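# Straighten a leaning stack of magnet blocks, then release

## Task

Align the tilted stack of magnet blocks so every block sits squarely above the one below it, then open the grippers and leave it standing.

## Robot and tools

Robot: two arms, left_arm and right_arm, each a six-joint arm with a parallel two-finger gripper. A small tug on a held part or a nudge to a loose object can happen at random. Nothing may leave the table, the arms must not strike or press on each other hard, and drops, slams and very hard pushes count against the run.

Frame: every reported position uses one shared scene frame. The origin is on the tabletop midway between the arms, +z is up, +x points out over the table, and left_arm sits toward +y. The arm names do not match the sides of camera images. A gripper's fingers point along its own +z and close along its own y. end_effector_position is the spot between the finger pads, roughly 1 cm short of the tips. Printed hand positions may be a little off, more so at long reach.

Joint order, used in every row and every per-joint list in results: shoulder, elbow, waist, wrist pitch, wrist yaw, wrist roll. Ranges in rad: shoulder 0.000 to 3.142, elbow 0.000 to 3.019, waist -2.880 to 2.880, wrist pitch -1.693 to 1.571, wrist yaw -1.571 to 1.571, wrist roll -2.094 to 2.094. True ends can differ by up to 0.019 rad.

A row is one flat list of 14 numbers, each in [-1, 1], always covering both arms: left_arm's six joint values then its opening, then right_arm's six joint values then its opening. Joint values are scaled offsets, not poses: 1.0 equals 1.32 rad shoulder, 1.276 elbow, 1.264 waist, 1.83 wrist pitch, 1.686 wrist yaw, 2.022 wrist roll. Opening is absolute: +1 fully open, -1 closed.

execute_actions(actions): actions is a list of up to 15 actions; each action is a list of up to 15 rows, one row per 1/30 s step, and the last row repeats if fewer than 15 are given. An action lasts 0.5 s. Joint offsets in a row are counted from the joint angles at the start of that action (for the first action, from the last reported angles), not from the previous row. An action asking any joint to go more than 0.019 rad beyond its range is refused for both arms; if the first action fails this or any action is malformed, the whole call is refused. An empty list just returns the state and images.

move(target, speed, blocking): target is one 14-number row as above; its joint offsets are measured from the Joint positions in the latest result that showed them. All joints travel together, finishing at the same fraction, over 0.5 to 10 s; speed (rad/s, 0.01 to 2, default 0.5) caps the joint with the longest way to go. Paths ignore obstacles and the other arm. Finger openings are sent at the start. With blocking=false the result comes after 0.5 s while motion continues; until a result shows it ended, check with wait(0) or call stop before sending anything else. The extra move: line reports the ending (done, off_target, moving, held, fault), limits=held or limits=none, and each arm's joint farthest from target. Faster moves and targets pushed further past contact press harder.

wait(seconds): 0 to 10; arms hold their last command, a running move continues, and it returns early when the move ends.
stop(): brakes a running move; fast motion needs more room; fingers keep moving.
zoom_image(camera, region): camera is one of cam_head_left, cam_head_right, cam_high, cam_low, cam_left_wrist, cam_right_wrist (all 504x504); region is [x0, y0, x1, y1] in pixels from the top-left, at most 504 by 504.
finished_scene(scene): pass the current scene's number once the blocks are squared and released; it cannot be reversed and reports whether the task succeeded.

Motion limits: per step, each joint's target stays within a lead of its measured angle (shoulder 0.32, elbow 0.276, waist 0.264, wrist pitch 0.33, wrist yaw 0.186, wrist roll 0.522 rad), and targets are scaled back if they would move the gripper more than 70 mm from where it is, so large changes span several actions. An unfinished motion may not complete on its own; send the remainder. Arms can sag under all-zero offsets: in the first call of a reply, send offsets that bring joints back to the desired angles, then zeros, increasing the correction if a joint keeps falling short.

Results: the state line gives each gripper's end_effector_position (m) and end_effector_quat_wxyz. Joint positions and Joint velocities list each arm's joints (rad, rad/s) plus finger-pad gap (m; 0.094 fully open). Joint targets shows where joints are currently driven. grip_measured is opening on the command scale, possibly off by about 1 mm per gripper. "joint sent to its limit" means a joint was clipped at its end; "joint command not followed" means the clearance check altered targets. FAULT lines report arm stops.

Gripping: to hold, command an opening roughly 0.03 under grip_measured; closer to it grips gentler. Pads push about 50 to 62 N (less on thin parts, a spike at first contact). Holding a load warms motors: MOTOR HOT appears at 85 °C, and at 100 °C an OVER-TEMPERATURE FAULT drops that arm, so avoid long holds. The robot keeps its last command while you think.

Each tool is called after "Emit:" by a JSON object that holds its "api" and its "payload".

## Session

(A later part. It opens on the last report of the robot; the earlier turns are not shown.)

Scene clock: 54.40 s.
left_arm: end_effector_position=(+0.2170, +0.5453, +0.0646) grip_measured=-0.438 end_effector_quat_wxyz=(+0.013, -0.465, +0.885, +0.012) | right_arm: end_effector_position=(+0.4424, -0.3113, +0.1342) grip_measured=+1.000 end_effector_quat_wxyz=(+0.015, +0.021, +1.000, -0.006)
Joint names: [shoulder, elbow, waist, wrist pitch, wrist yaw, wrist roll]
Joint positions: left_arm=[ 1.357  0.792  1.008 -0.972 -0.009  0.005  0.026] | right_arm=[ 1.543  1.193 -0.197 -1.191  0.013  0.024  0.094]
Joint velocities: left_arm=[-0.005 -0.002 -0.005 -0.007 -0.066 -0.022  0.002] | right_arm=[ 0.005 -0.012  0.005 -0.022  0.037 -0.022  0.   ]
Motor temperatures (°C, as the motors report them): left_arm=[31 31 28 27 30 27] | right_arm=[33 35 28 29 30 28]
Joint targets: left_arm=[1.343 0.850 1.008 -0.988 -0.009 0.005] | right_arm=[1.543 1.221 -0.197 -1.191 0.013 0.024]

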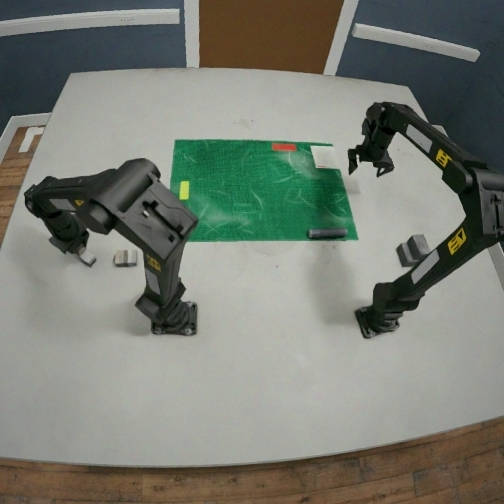

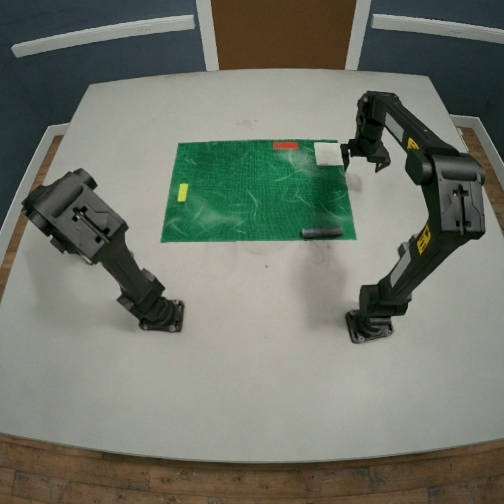

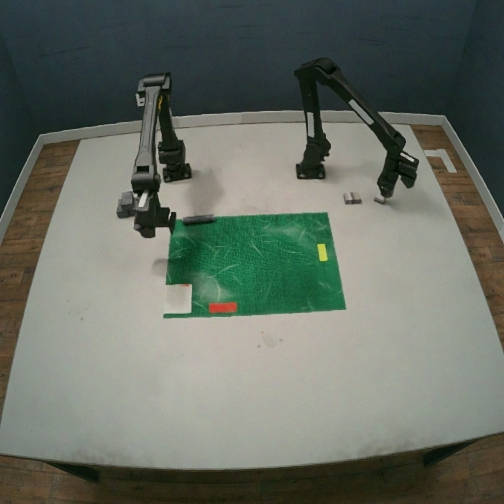

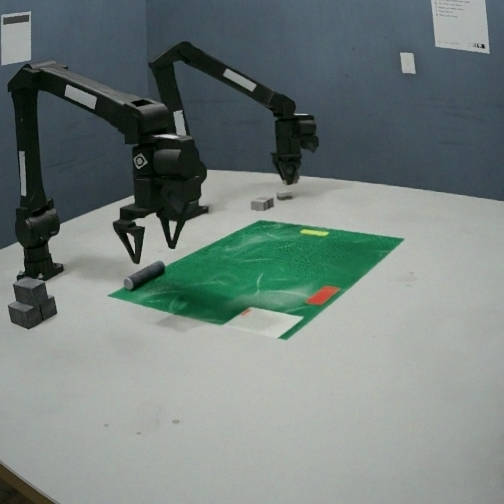

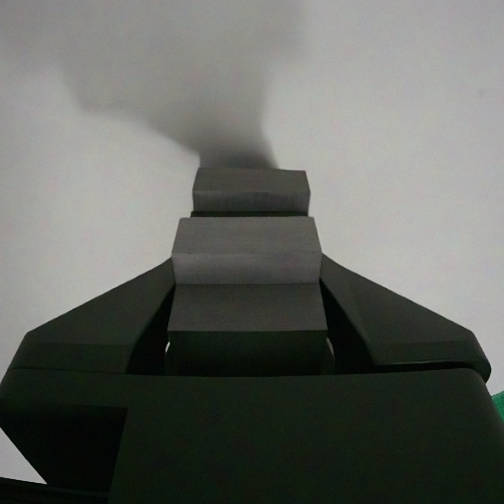

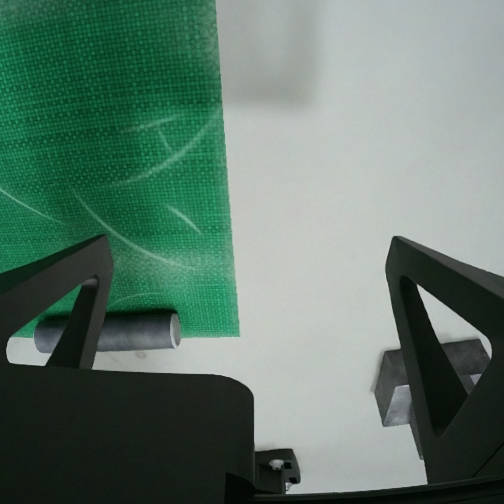

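Emit:
{"api": "move", "payload": {"target": [0.168,0.185,0.125,0.01,0,0,-0.55,0,0.022,0,0,0,0,1], "speed": 0.2}}

Scene clock: 58.33 s.
left_arm: end_effector_position=(+0.1998, +0.6295, +0.0389) grip_measured=-0.438 end_effector_quat_wxyz=(-0.010, -0.532, +0.847, -0.002) | right_arm: end_effector_position=(+0.4424, -0.3113, +0.1342) grip_measured=+1.000 end_effector_quat_wxyz=(+0.015, +0.021, +1.000, -0.006)
Joint names: [shoulder, elbow, waist, wrist pitch, wrist yaw, wrist roll]
Joint positions: left_arm=[ 1.592  0.969  1.162 -0.967 -0.008  0.005  0.026] | right_arm=[ 1.543  1.193 -0.197 -1.191  0.013  0.024  0.094]
Joint velocities: left_arm=[-0.005 -0.002 -0.015 -0.007  0.022  0.066 -0.001] | right_arm=[-0.005 -0.002  0.005 -0.002  0.007 -0.081  0.   ]
Motor temperatures (°C, as the motors report them): left_arm=[32 32 28 27 30 27] | right_arm=[33 35 28 29 30 28]
Joint targets: left_arm=[1.579 1.028 1.165 -0.953 -0.010 0.005] | right_arm=[1.543 1.221 -0.197 -1.191 0.013 0.024]
move: off_target (left_arm, right_arm); limits=none; left_arm: farthest joint: the elbow, 0.059 radians from its target (0.236 radians at the start); right_arm: farthest joint: the elbow, 0.028 radians from its target (0.028 radians at the start)

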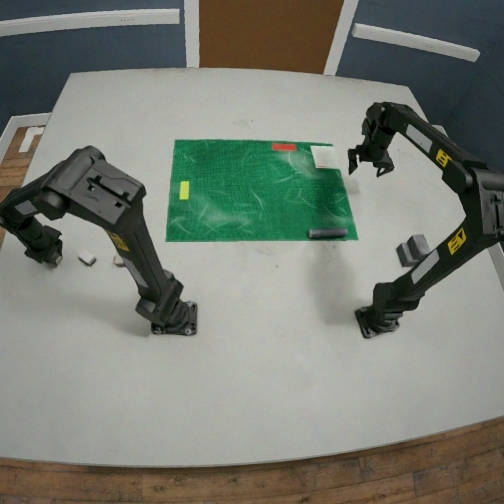

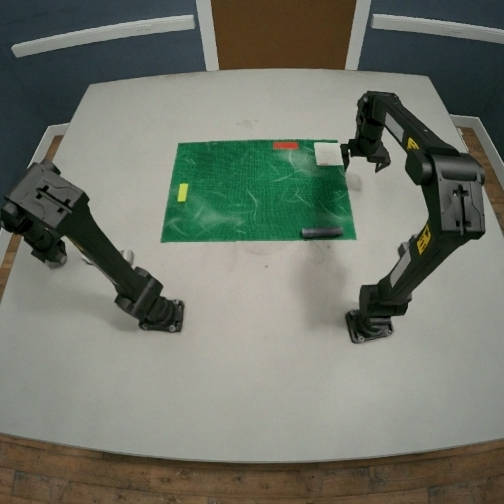

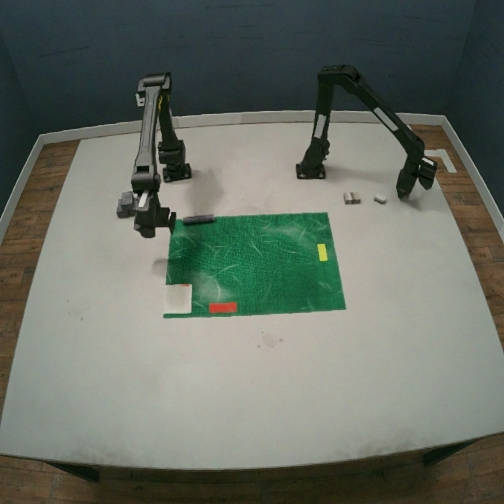

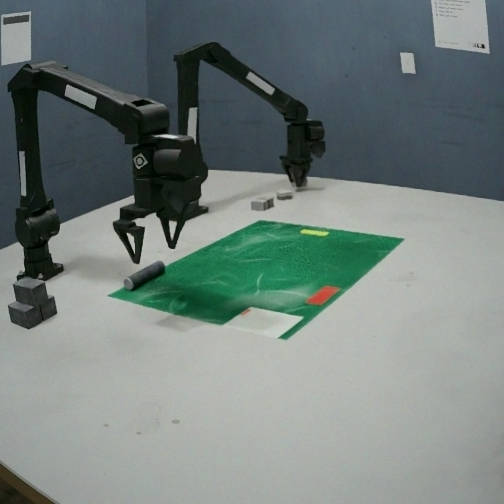

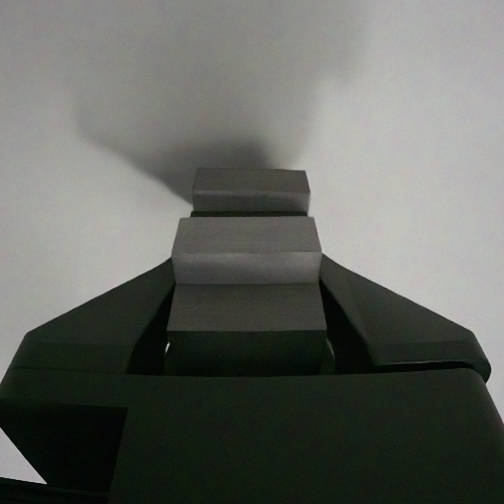

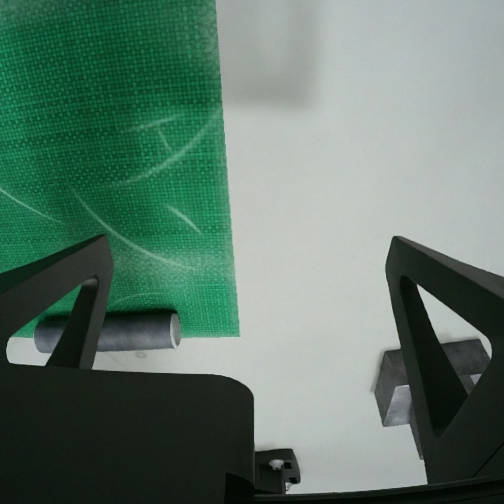

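Emit:
{"api": "move", "payload": {"target": [0.03,0.0,0,0.05,0,0,-0.55,0,0.022,0,0,0,0,1], "speed": 0.07}}

Scene clock: 60.63 s.
left_arm: end_effector_position=(+0.2020, +0.6342, +0.0206) grip_measured=-0.438 end_effector_quat_wxyz=(-0.004, -0.532, +0.847, +0.002) | right_arm: end_effector_position=(+0.4424, -0.3113, +0.1342) grip_measured=+1.000 end_effector_quat_wxyz=(+0.015, +0.021, +1.000, -0.006)
Joint names: [shoulder, elbow, waist, wrist pitch, wrist yaw, wrist roll]
Joint positions: left_arm=[ 1.628  0.954  1.162 -0.902 -0.008  0.005  0.026] | right_arm=[ 1.543  1.193 -0.197 -1.191  0.013  0.024  0.094]
Joint velocities: left_arm=[ 0.005 -0.007 -0.024 -0.002 -0.066 -0.051  0.001] | right_arm=[-0.005  0.007  0.005 -0.012 -0.051 -0.007  0.   ]
Motor temperatures (°C, as the motors report them): left_arm=[32 32 28 27 30 27] | right_arm=[33 36 28 29 30 28]
Joint targets: left_arm=[1.632 0.969 1.162 -0.875 -0.008 0.005] | right_arm=[1.543 1.221 -0.197 -1.191 0.013 0.024]
move: off_target (left_arm, right_arm); limits=none; left_arm: farthest joint: the wrist pitch, 0.027 radians from its target (0.091 radians at the start); right_arm: farthest joint: the elbow, 0.028 radians from its target (0.028 radians at the start)

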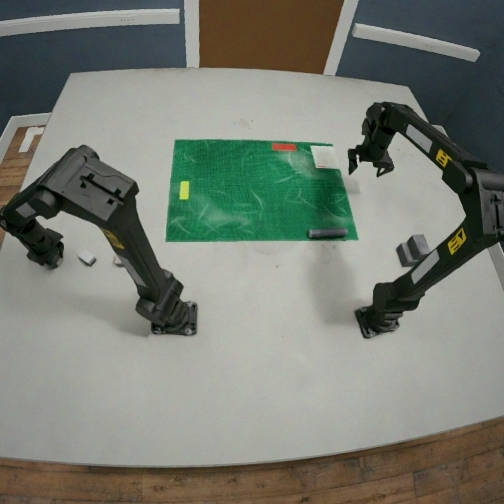

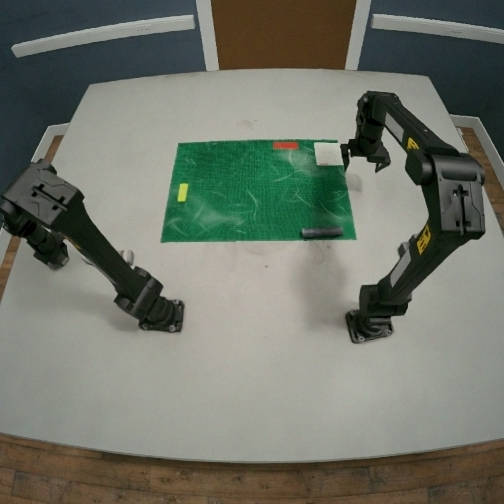

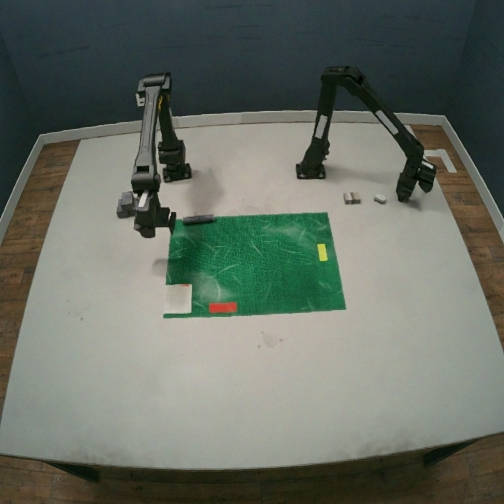

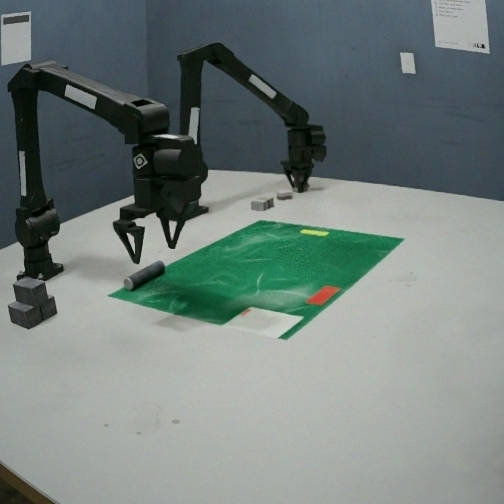

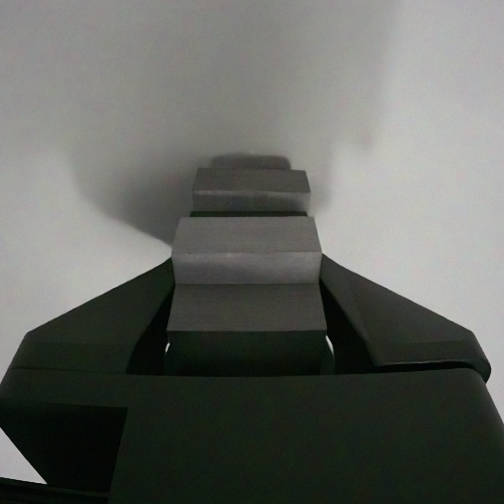

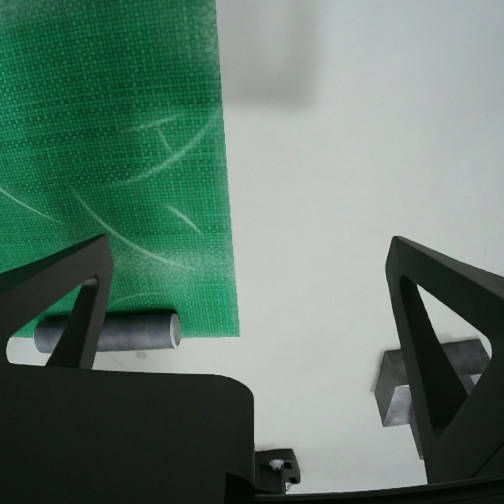

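Emit:
{"api": "execute_actions", "payload": {"actions": [[[0.008,0,0,0.01,0,0,-0.55,0,0.022,0,0,0,0,1]],[[0,0.01,0,0,0,0,-0.55,0,0.022,0,0,0,0,1]],[[0,0.015,0,0,0,0,-0.2,0,0.022,0,0,0,0,1]],[[0.008,-0.012,0,0.022,0,0,-0.2,0,0.022,0,0,0,0,1]],[[0,0.015,0,0,0,0,-0.6,0,0.022,0,0,0,0,1]],[[0,0.015,0,0,0,0,-0.6,0,0.022,0,0,0,0,1]]]}}

Emit:
{"api": "execute_actions", "payload": {"actions": [[[0,0.015,0,0,0,0,1,0,0.022,0,0,0,0,1]],[[0,0.015,0,0,0,0,1,0,0.022,0,0,0,0,1]]]}}

Emit:
{"api": "move", "payload": {"target": [0,0.015,0,0,0,0.784,1,0,0.022,0,0,0,0,1], "speed": 1}}

Scene clock: 65.10 s.
left_arm: end_effector_position=(+0.2020, +0.6339, +0.0200) grip_measured=-0.442 end_effector_quat_wxyz=(-0.002, -0.532, +0.847, +0.003) | right_arm: end_effector_position=(+0.4424, -0.3113, +0.1342) grip_measured=+1.000 end_effector_quat_wxyz=(+0.015, +0.021, +1.000, -0.006)
Joint names: [shoulder, elbow, waist, wrist pitch, wrist yaw, wrist roll]
Joint positions: left_arm=[ 1.626  0.95   1.162 -0.894 -0.008  0.005  0.026] | right_arm=[ 1.543  1.193 -0.197 -1.191  0.013  0.024  0.094]
Joint velocities: left_arm=[-0.005 -0.017 -0.005 -0.002 -0.066  0.022  0.   ] | right_arm=[-0.005 -0.002 -0.024 -0.007 -0.037 -0.051  0.   ]
Motor temperatures (°C, as the motors report them): left_arm=[32 31 28 27 30 27] | right_arm=[33 36 28 29 30 28]
Joint targets: left_arm=[1.626 0.969 1.162 -0.894 -0.008 0.005] | right_arm=[1.543 1.221 -0.197 -1.191 0.013 0.024]

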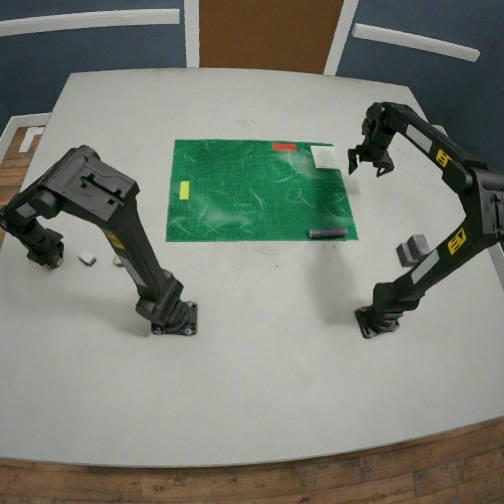

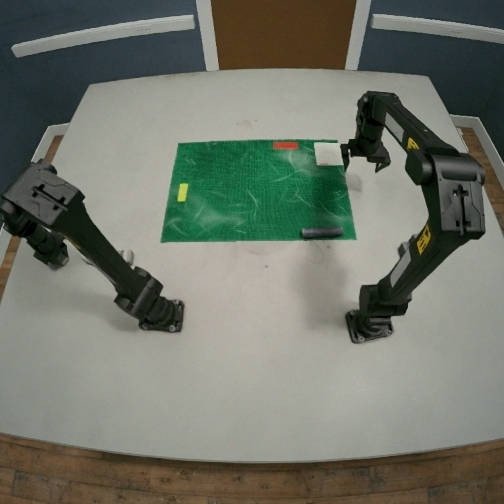

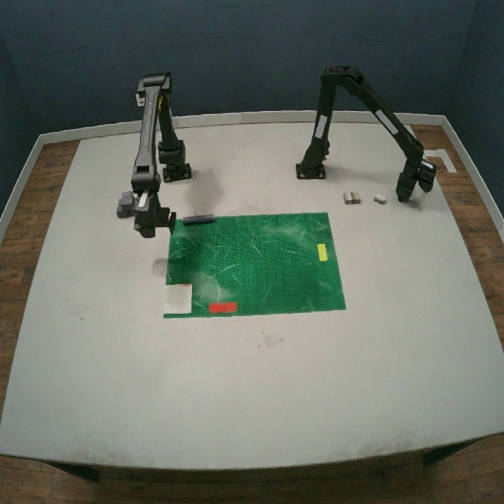

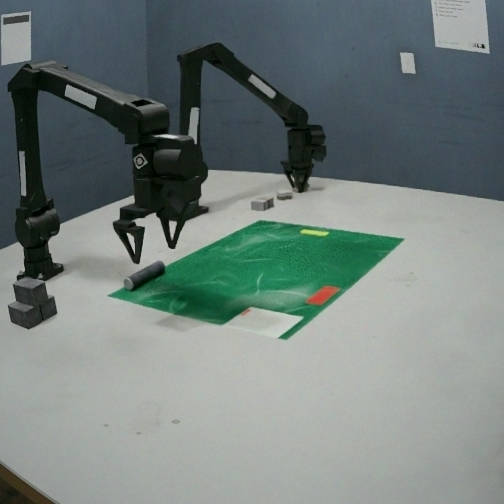

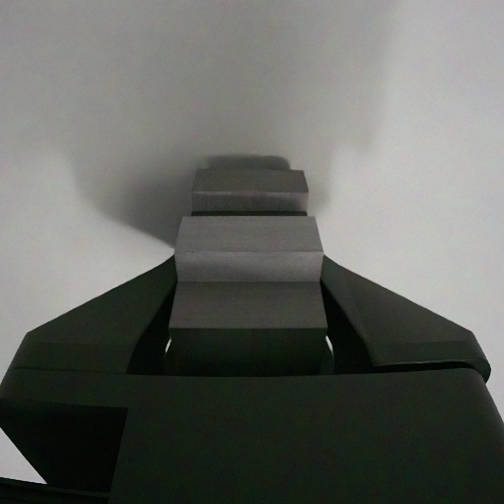

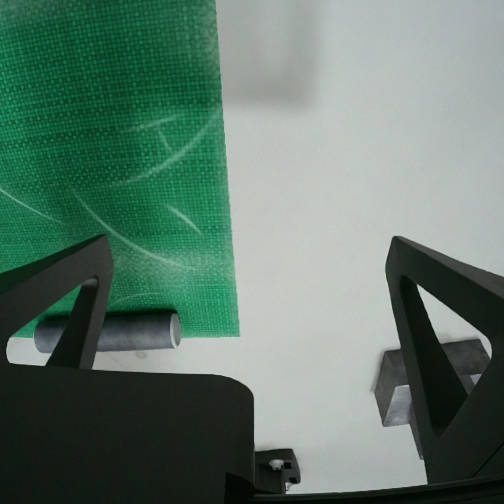

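Scene clock: 66.10 s.
left_arm: end_effector_position=(+0.2017, +0.6341, +0.0202) grip_measured=+1.000 end_effector_quat_wxyz=(-0.002, -0.532, +0.847, +0.004) | right_arm: end_effector_position=(+0.4424, -0.3113, +0.1342) grip_measured=+1.000 end_effector_quat_wxyz=(+0.015, +0.021, +1.000, -0.006)
Joint names: [shoulder, elbow, waist, wrist pitch, wrist yaw, wrist roll]
Joint positions: left_arm=[ 1.625  0.95   1.162 -0.894 -0.009  0.005  0.094] | right_arm=[ 1.543  1.193 -0.197 -1.191  0.013  0.024  0.094]
Joint velocities: left_arm=[ 0.005  0.007  0.005 -0.027  0.051  0.007  0.   ] | right_arm=[-0.005  0.002 -0.005 -0.002  0.007  0.037  0.   ]
Motor temperatures (°C, as the motors report them): left_arm=[32 31 28 27 30 27] | right_arm=[33 36 28 29 30 28]
Joint targets: left_arm=[1.625 0.969 1.162 -0.894 -0.009 0.005] | right_arm=[1.543 1.221 -0.197 -1.191 0.013 0.024]

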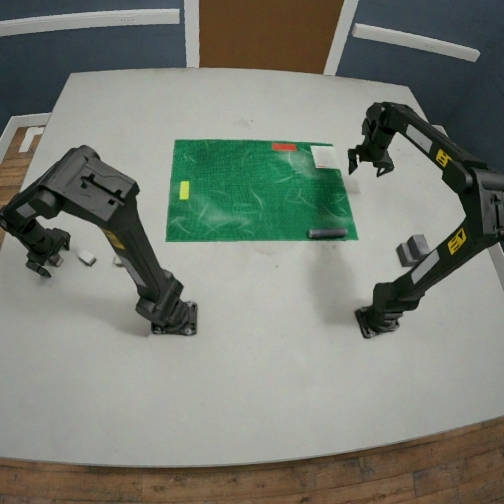

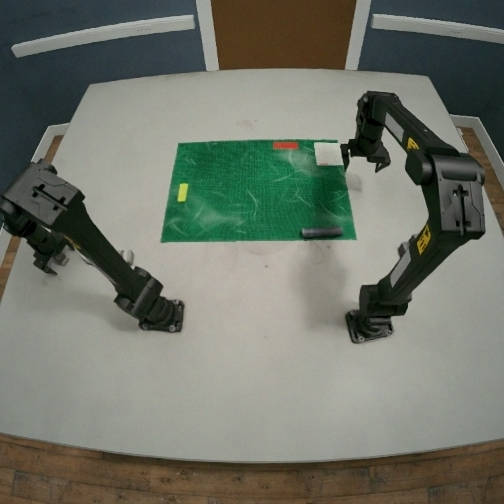

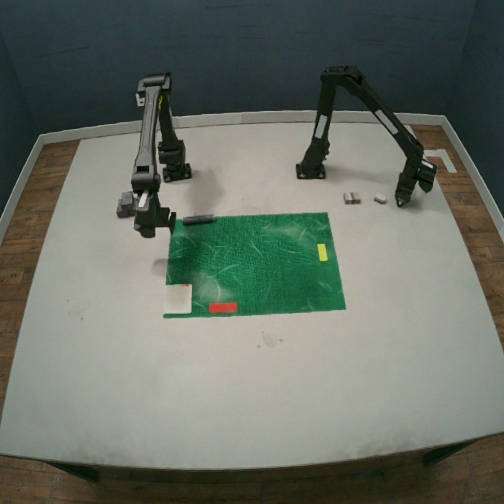

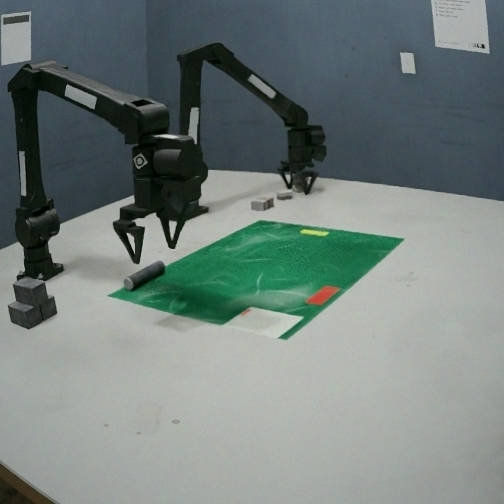

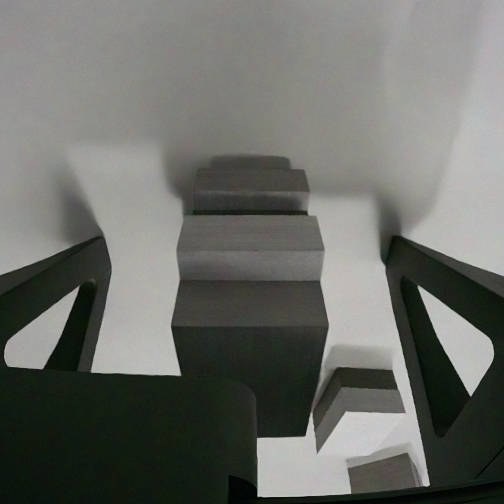

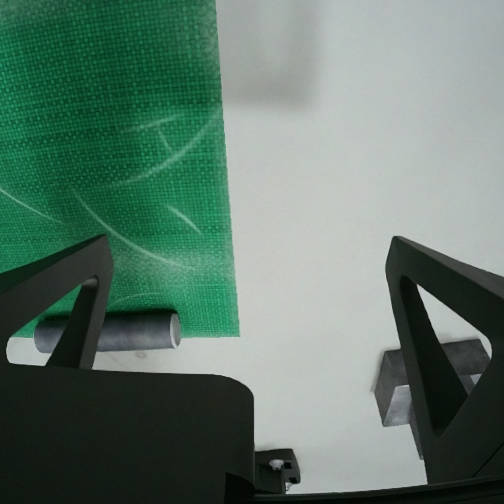

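Scene clock: 68.63 s.
left_arm: end_effector_position=(+0.2010, +0.6347, +0.0211) grip_measured=+1.000 end_effector_quat_wxyz=(-0.006, +0.220, +0.976, +0.003) | right_arm: end_effector_position=(+0.4414, -0.3112, +0.1332) grip_measured=+1.000 end_effector_quat_wxyz=(+0.013, +0.021, +1.000, -0.006)
Joint names: [shoulder, elbow, waist, wrist pitch, wrist yaw, wrist roll]
Joint positions: left_arm=[ 1.623  0.95   1.162 -0.894 -0.014  1.57   0.094] | right_arm=[ 1.543  1.19  -0.197 -1.191  0.013  0.024  0.094]
Joint velocities: left_arm=[ 0.005 -0.002  0.005 -0.007 -0.037  0.081  0.   ] | right_arm=[-0.005  0.002 -0.015 -0.007 -0.022 -0.022  0.   ]
Motor temperatures (°C, as the motors report them): left_arm=[32 31 28 27 30 28] | right_arm=[33 36 28 29 30 28]
Joint targets: left_arm=[1.625 0.969 1.162 -0.894 -0.009 1.590] | right_arm=[1.543 1.221 -0.197 -1.191 0.013 0.024]
move: off_target (right_arm); limits=none; left_arm: farthest joint: the elbow, 0.020 radians from its target (0.020 radians at the start); right_arm: farthest joint: the elbow, 0.031 radians from its target (0.028 radians at the start)

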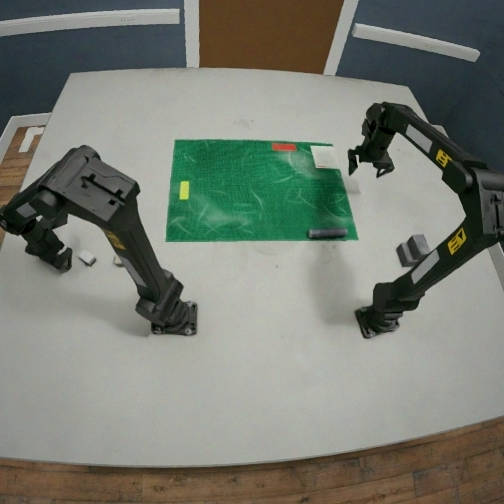

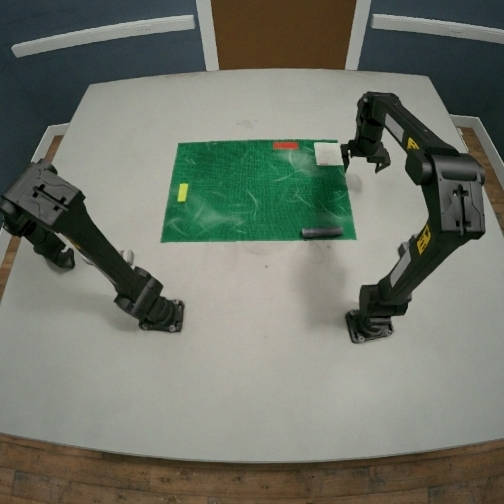

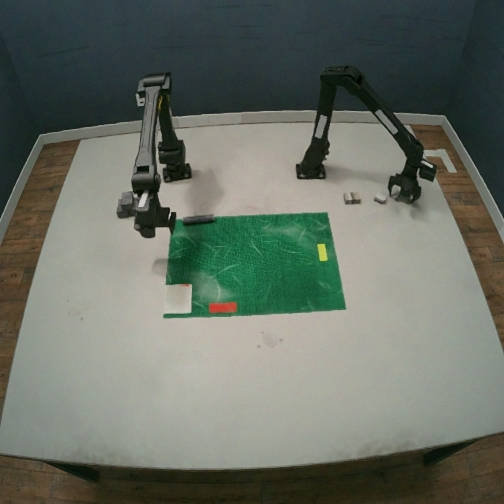

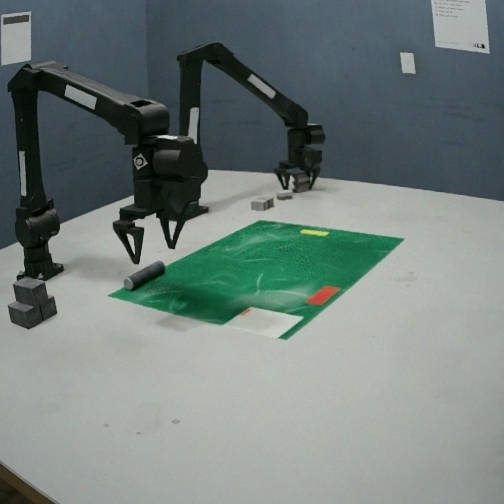

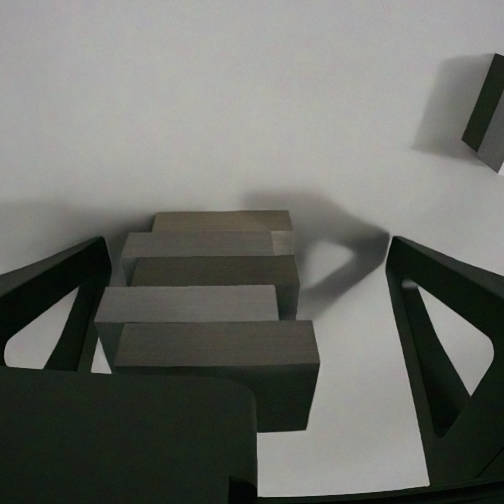

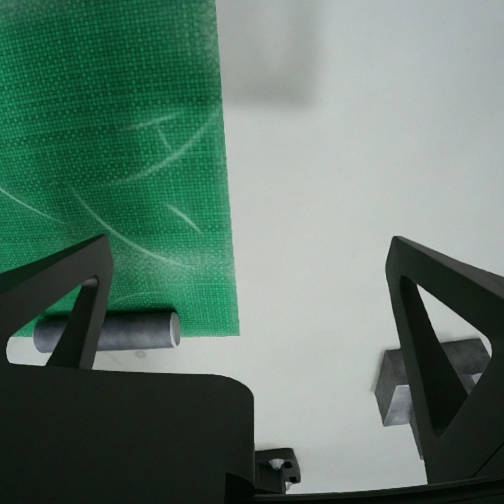

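Emit:
{"api": "execute_actions", "payload": {"actions": [[[0,0.045,0,0,0,0,1,0,0.024,0,0,0,0,1]],[[0.015,0.045,0,-0.015,0,0,0.6,0,0.024,0,0,0,0,1]],[[0,0.02,0,0,0,0,0.2,0,0.024,0,0,0,0,1]],[[0,0.02,0,0,0,0,-0.35,0,0.024,0,0,0,0,1]],[[0,0.02,0,0,0,0,-0.35,0,0.024,0,0,0,0,1]]]}}

Scene clock: 72.07 s.
left_arm: end_effector_position=(+0.2069, +0.6471, +0.0291) grip_measured=-0.148 end_effector_quat_wxyz=(-0.005, +0.220, +0.975, +0.011) | right_arm: end_effector_position=(+0.4414, -0.3112, +0.1332) grip_measured=+1.000 end_effector_quat_wxyz=(+0.013, +0.021, +1.000, -0.006)
Joint names: [shoulder, elbow, waist, wrist pitch, wrist yaw, wrist roll]
Joint positions: left_arm=[ 1.631  0.986  1.162 -0.906 -0.014  1.571  0.04 ] | right_arm=[ 1.543  1.19  -0.197 -1.191  0.013  0.024  0.094]
Joint velocities: left_arm=[-0.005  0.007 -0.005 -0.007 -0.007  0.037  0.   ] | right_arm=[ 0.005 -0.002 -0.005 -0.017  0.022 -0.037  0.   ]
Motor temperatures (°C, as the motors report them): left_arm=[32 31 28 27 30 28] | right_arm=[33 36 28 29 30 28]
Joint targets: left_arm=[1.631 1.011 1.162 -0.906 -0.014 1.571] | right_arm=[1.543 1.221 -0.197 -1.191 0.013 0.024]

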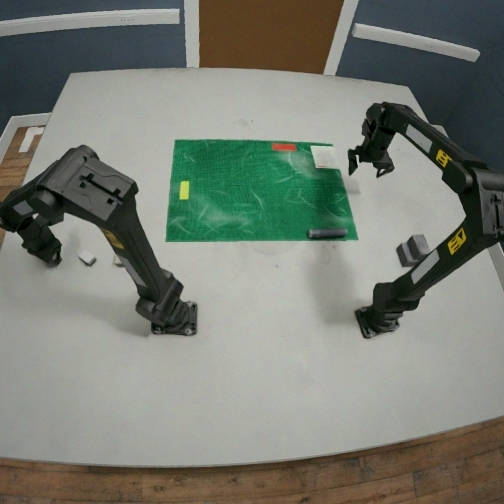

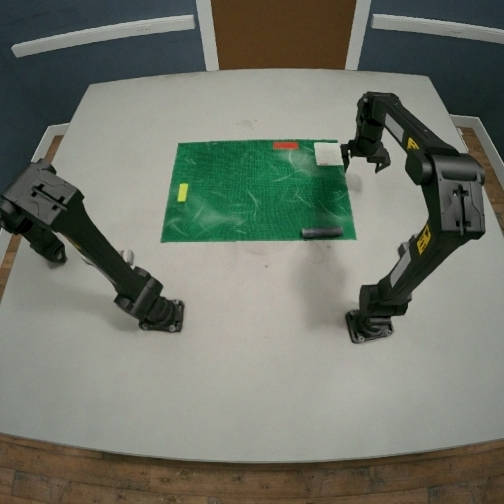

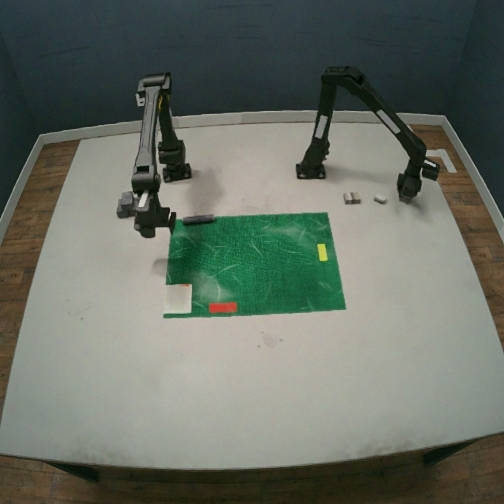

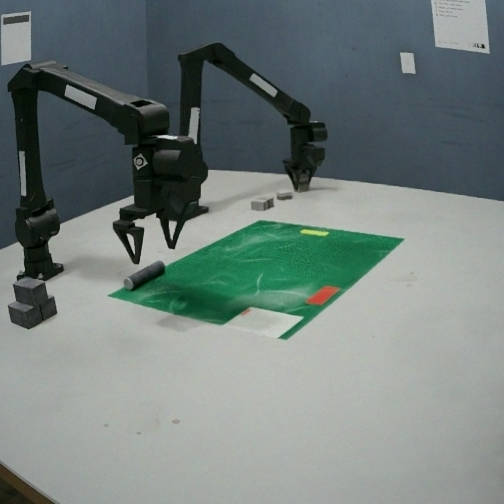

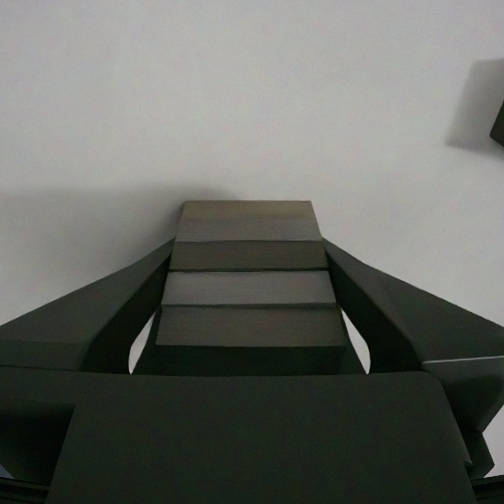

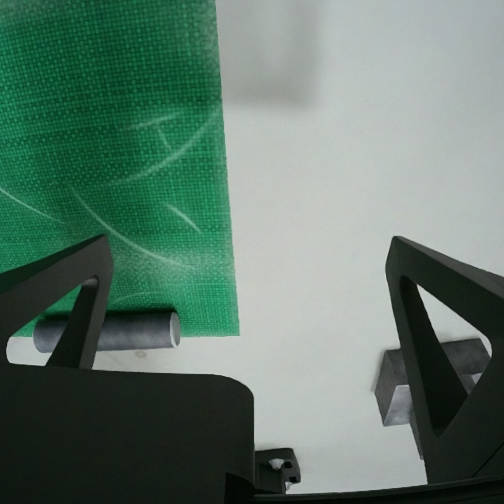

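Emit:
{"api": "execute_actions", "payload": {"actions": [[[0,0.02,0,0,0,0,0.1,0,0.024,0,0,0,0,1]],[[0.022,0.02,0,0,0,0,0.1,0,0.024,0,0,0,0,1]],[[0,0.02,0,0,0,0,-0.35,0,0.024,0,0,0,0,1]],[[0,0.02,0,0,0,0,-0.35,0,0.024,0,0,0,0,1]],[[0,0.02,0,0,0,0,0.2,0,0.024,0,0,0,0,1]]]}}

Scene clock: 75.67 s.
left_arm: end_effector_position=(+0.2061, +0.6454, +0.0213) grip_measured=+0.198 end_effector_quat_wxyz=(-0.007, +0.220, +0.975, +0.002) | right_arm: end_effector_position=(+0.4414, -0.3112, +0.1332) grip_measured=+1.000 end_effector_quat_wxyz=(+0.013, +0.021, +1.000, -0.006)
Joint names: [shoulder, elbow, waist, wrist pitch, wrist yaw, wrist roll]
Joint positions: left_arm=[ 1.65   0.986  1.162 -0.906 -0.014  1.571  0.056] | right_arm=[ 1.543  1.19  -0.197 -1.191  0.013  0.024  0.094]
Joint velocities: left_arm=[-0.005  0.002 -0.005 -0.002 -0.037  0.007 -0.   ] | right_arm=[ 0.005  0.007 -0.005 -0.002  0.007  0.081  0.   ]
Motor temperatures (°C, as the motors report them): left_arm=[32 31 28 27 30 27] | right_arm=[33 36 28 29 30 28]
Joint targets: left_arm=[1.650 1.011 1.162 -0.906 -0.014 1.571] | right_arm=[1.543 1.221 -0.197 -1.191 0.013 0.024]

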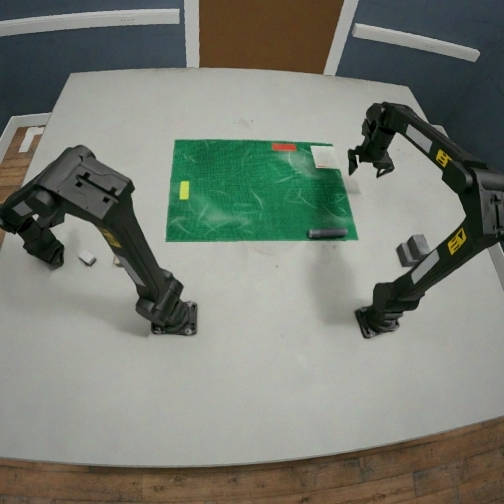

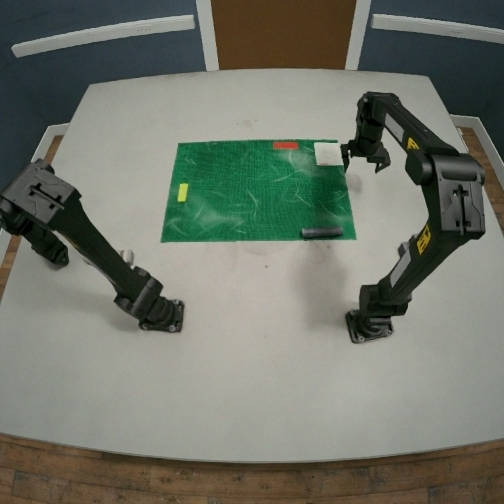

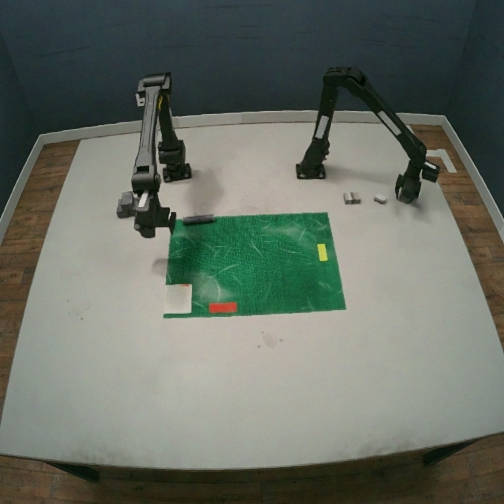

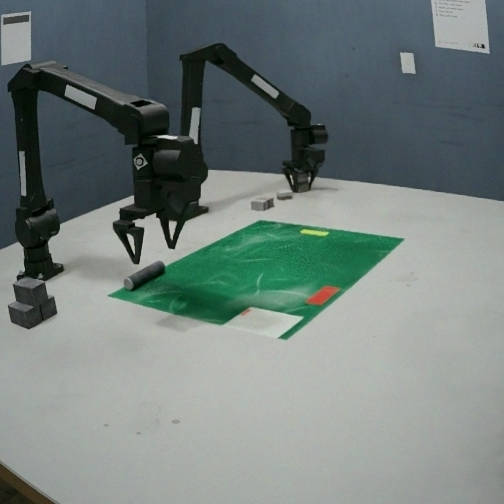

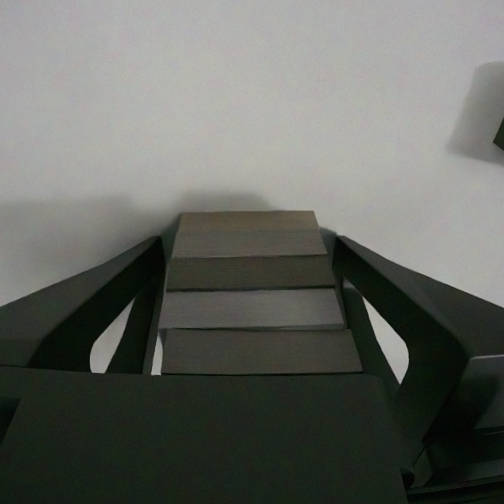

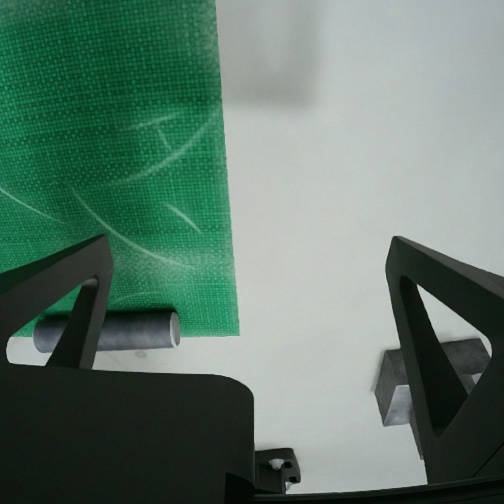

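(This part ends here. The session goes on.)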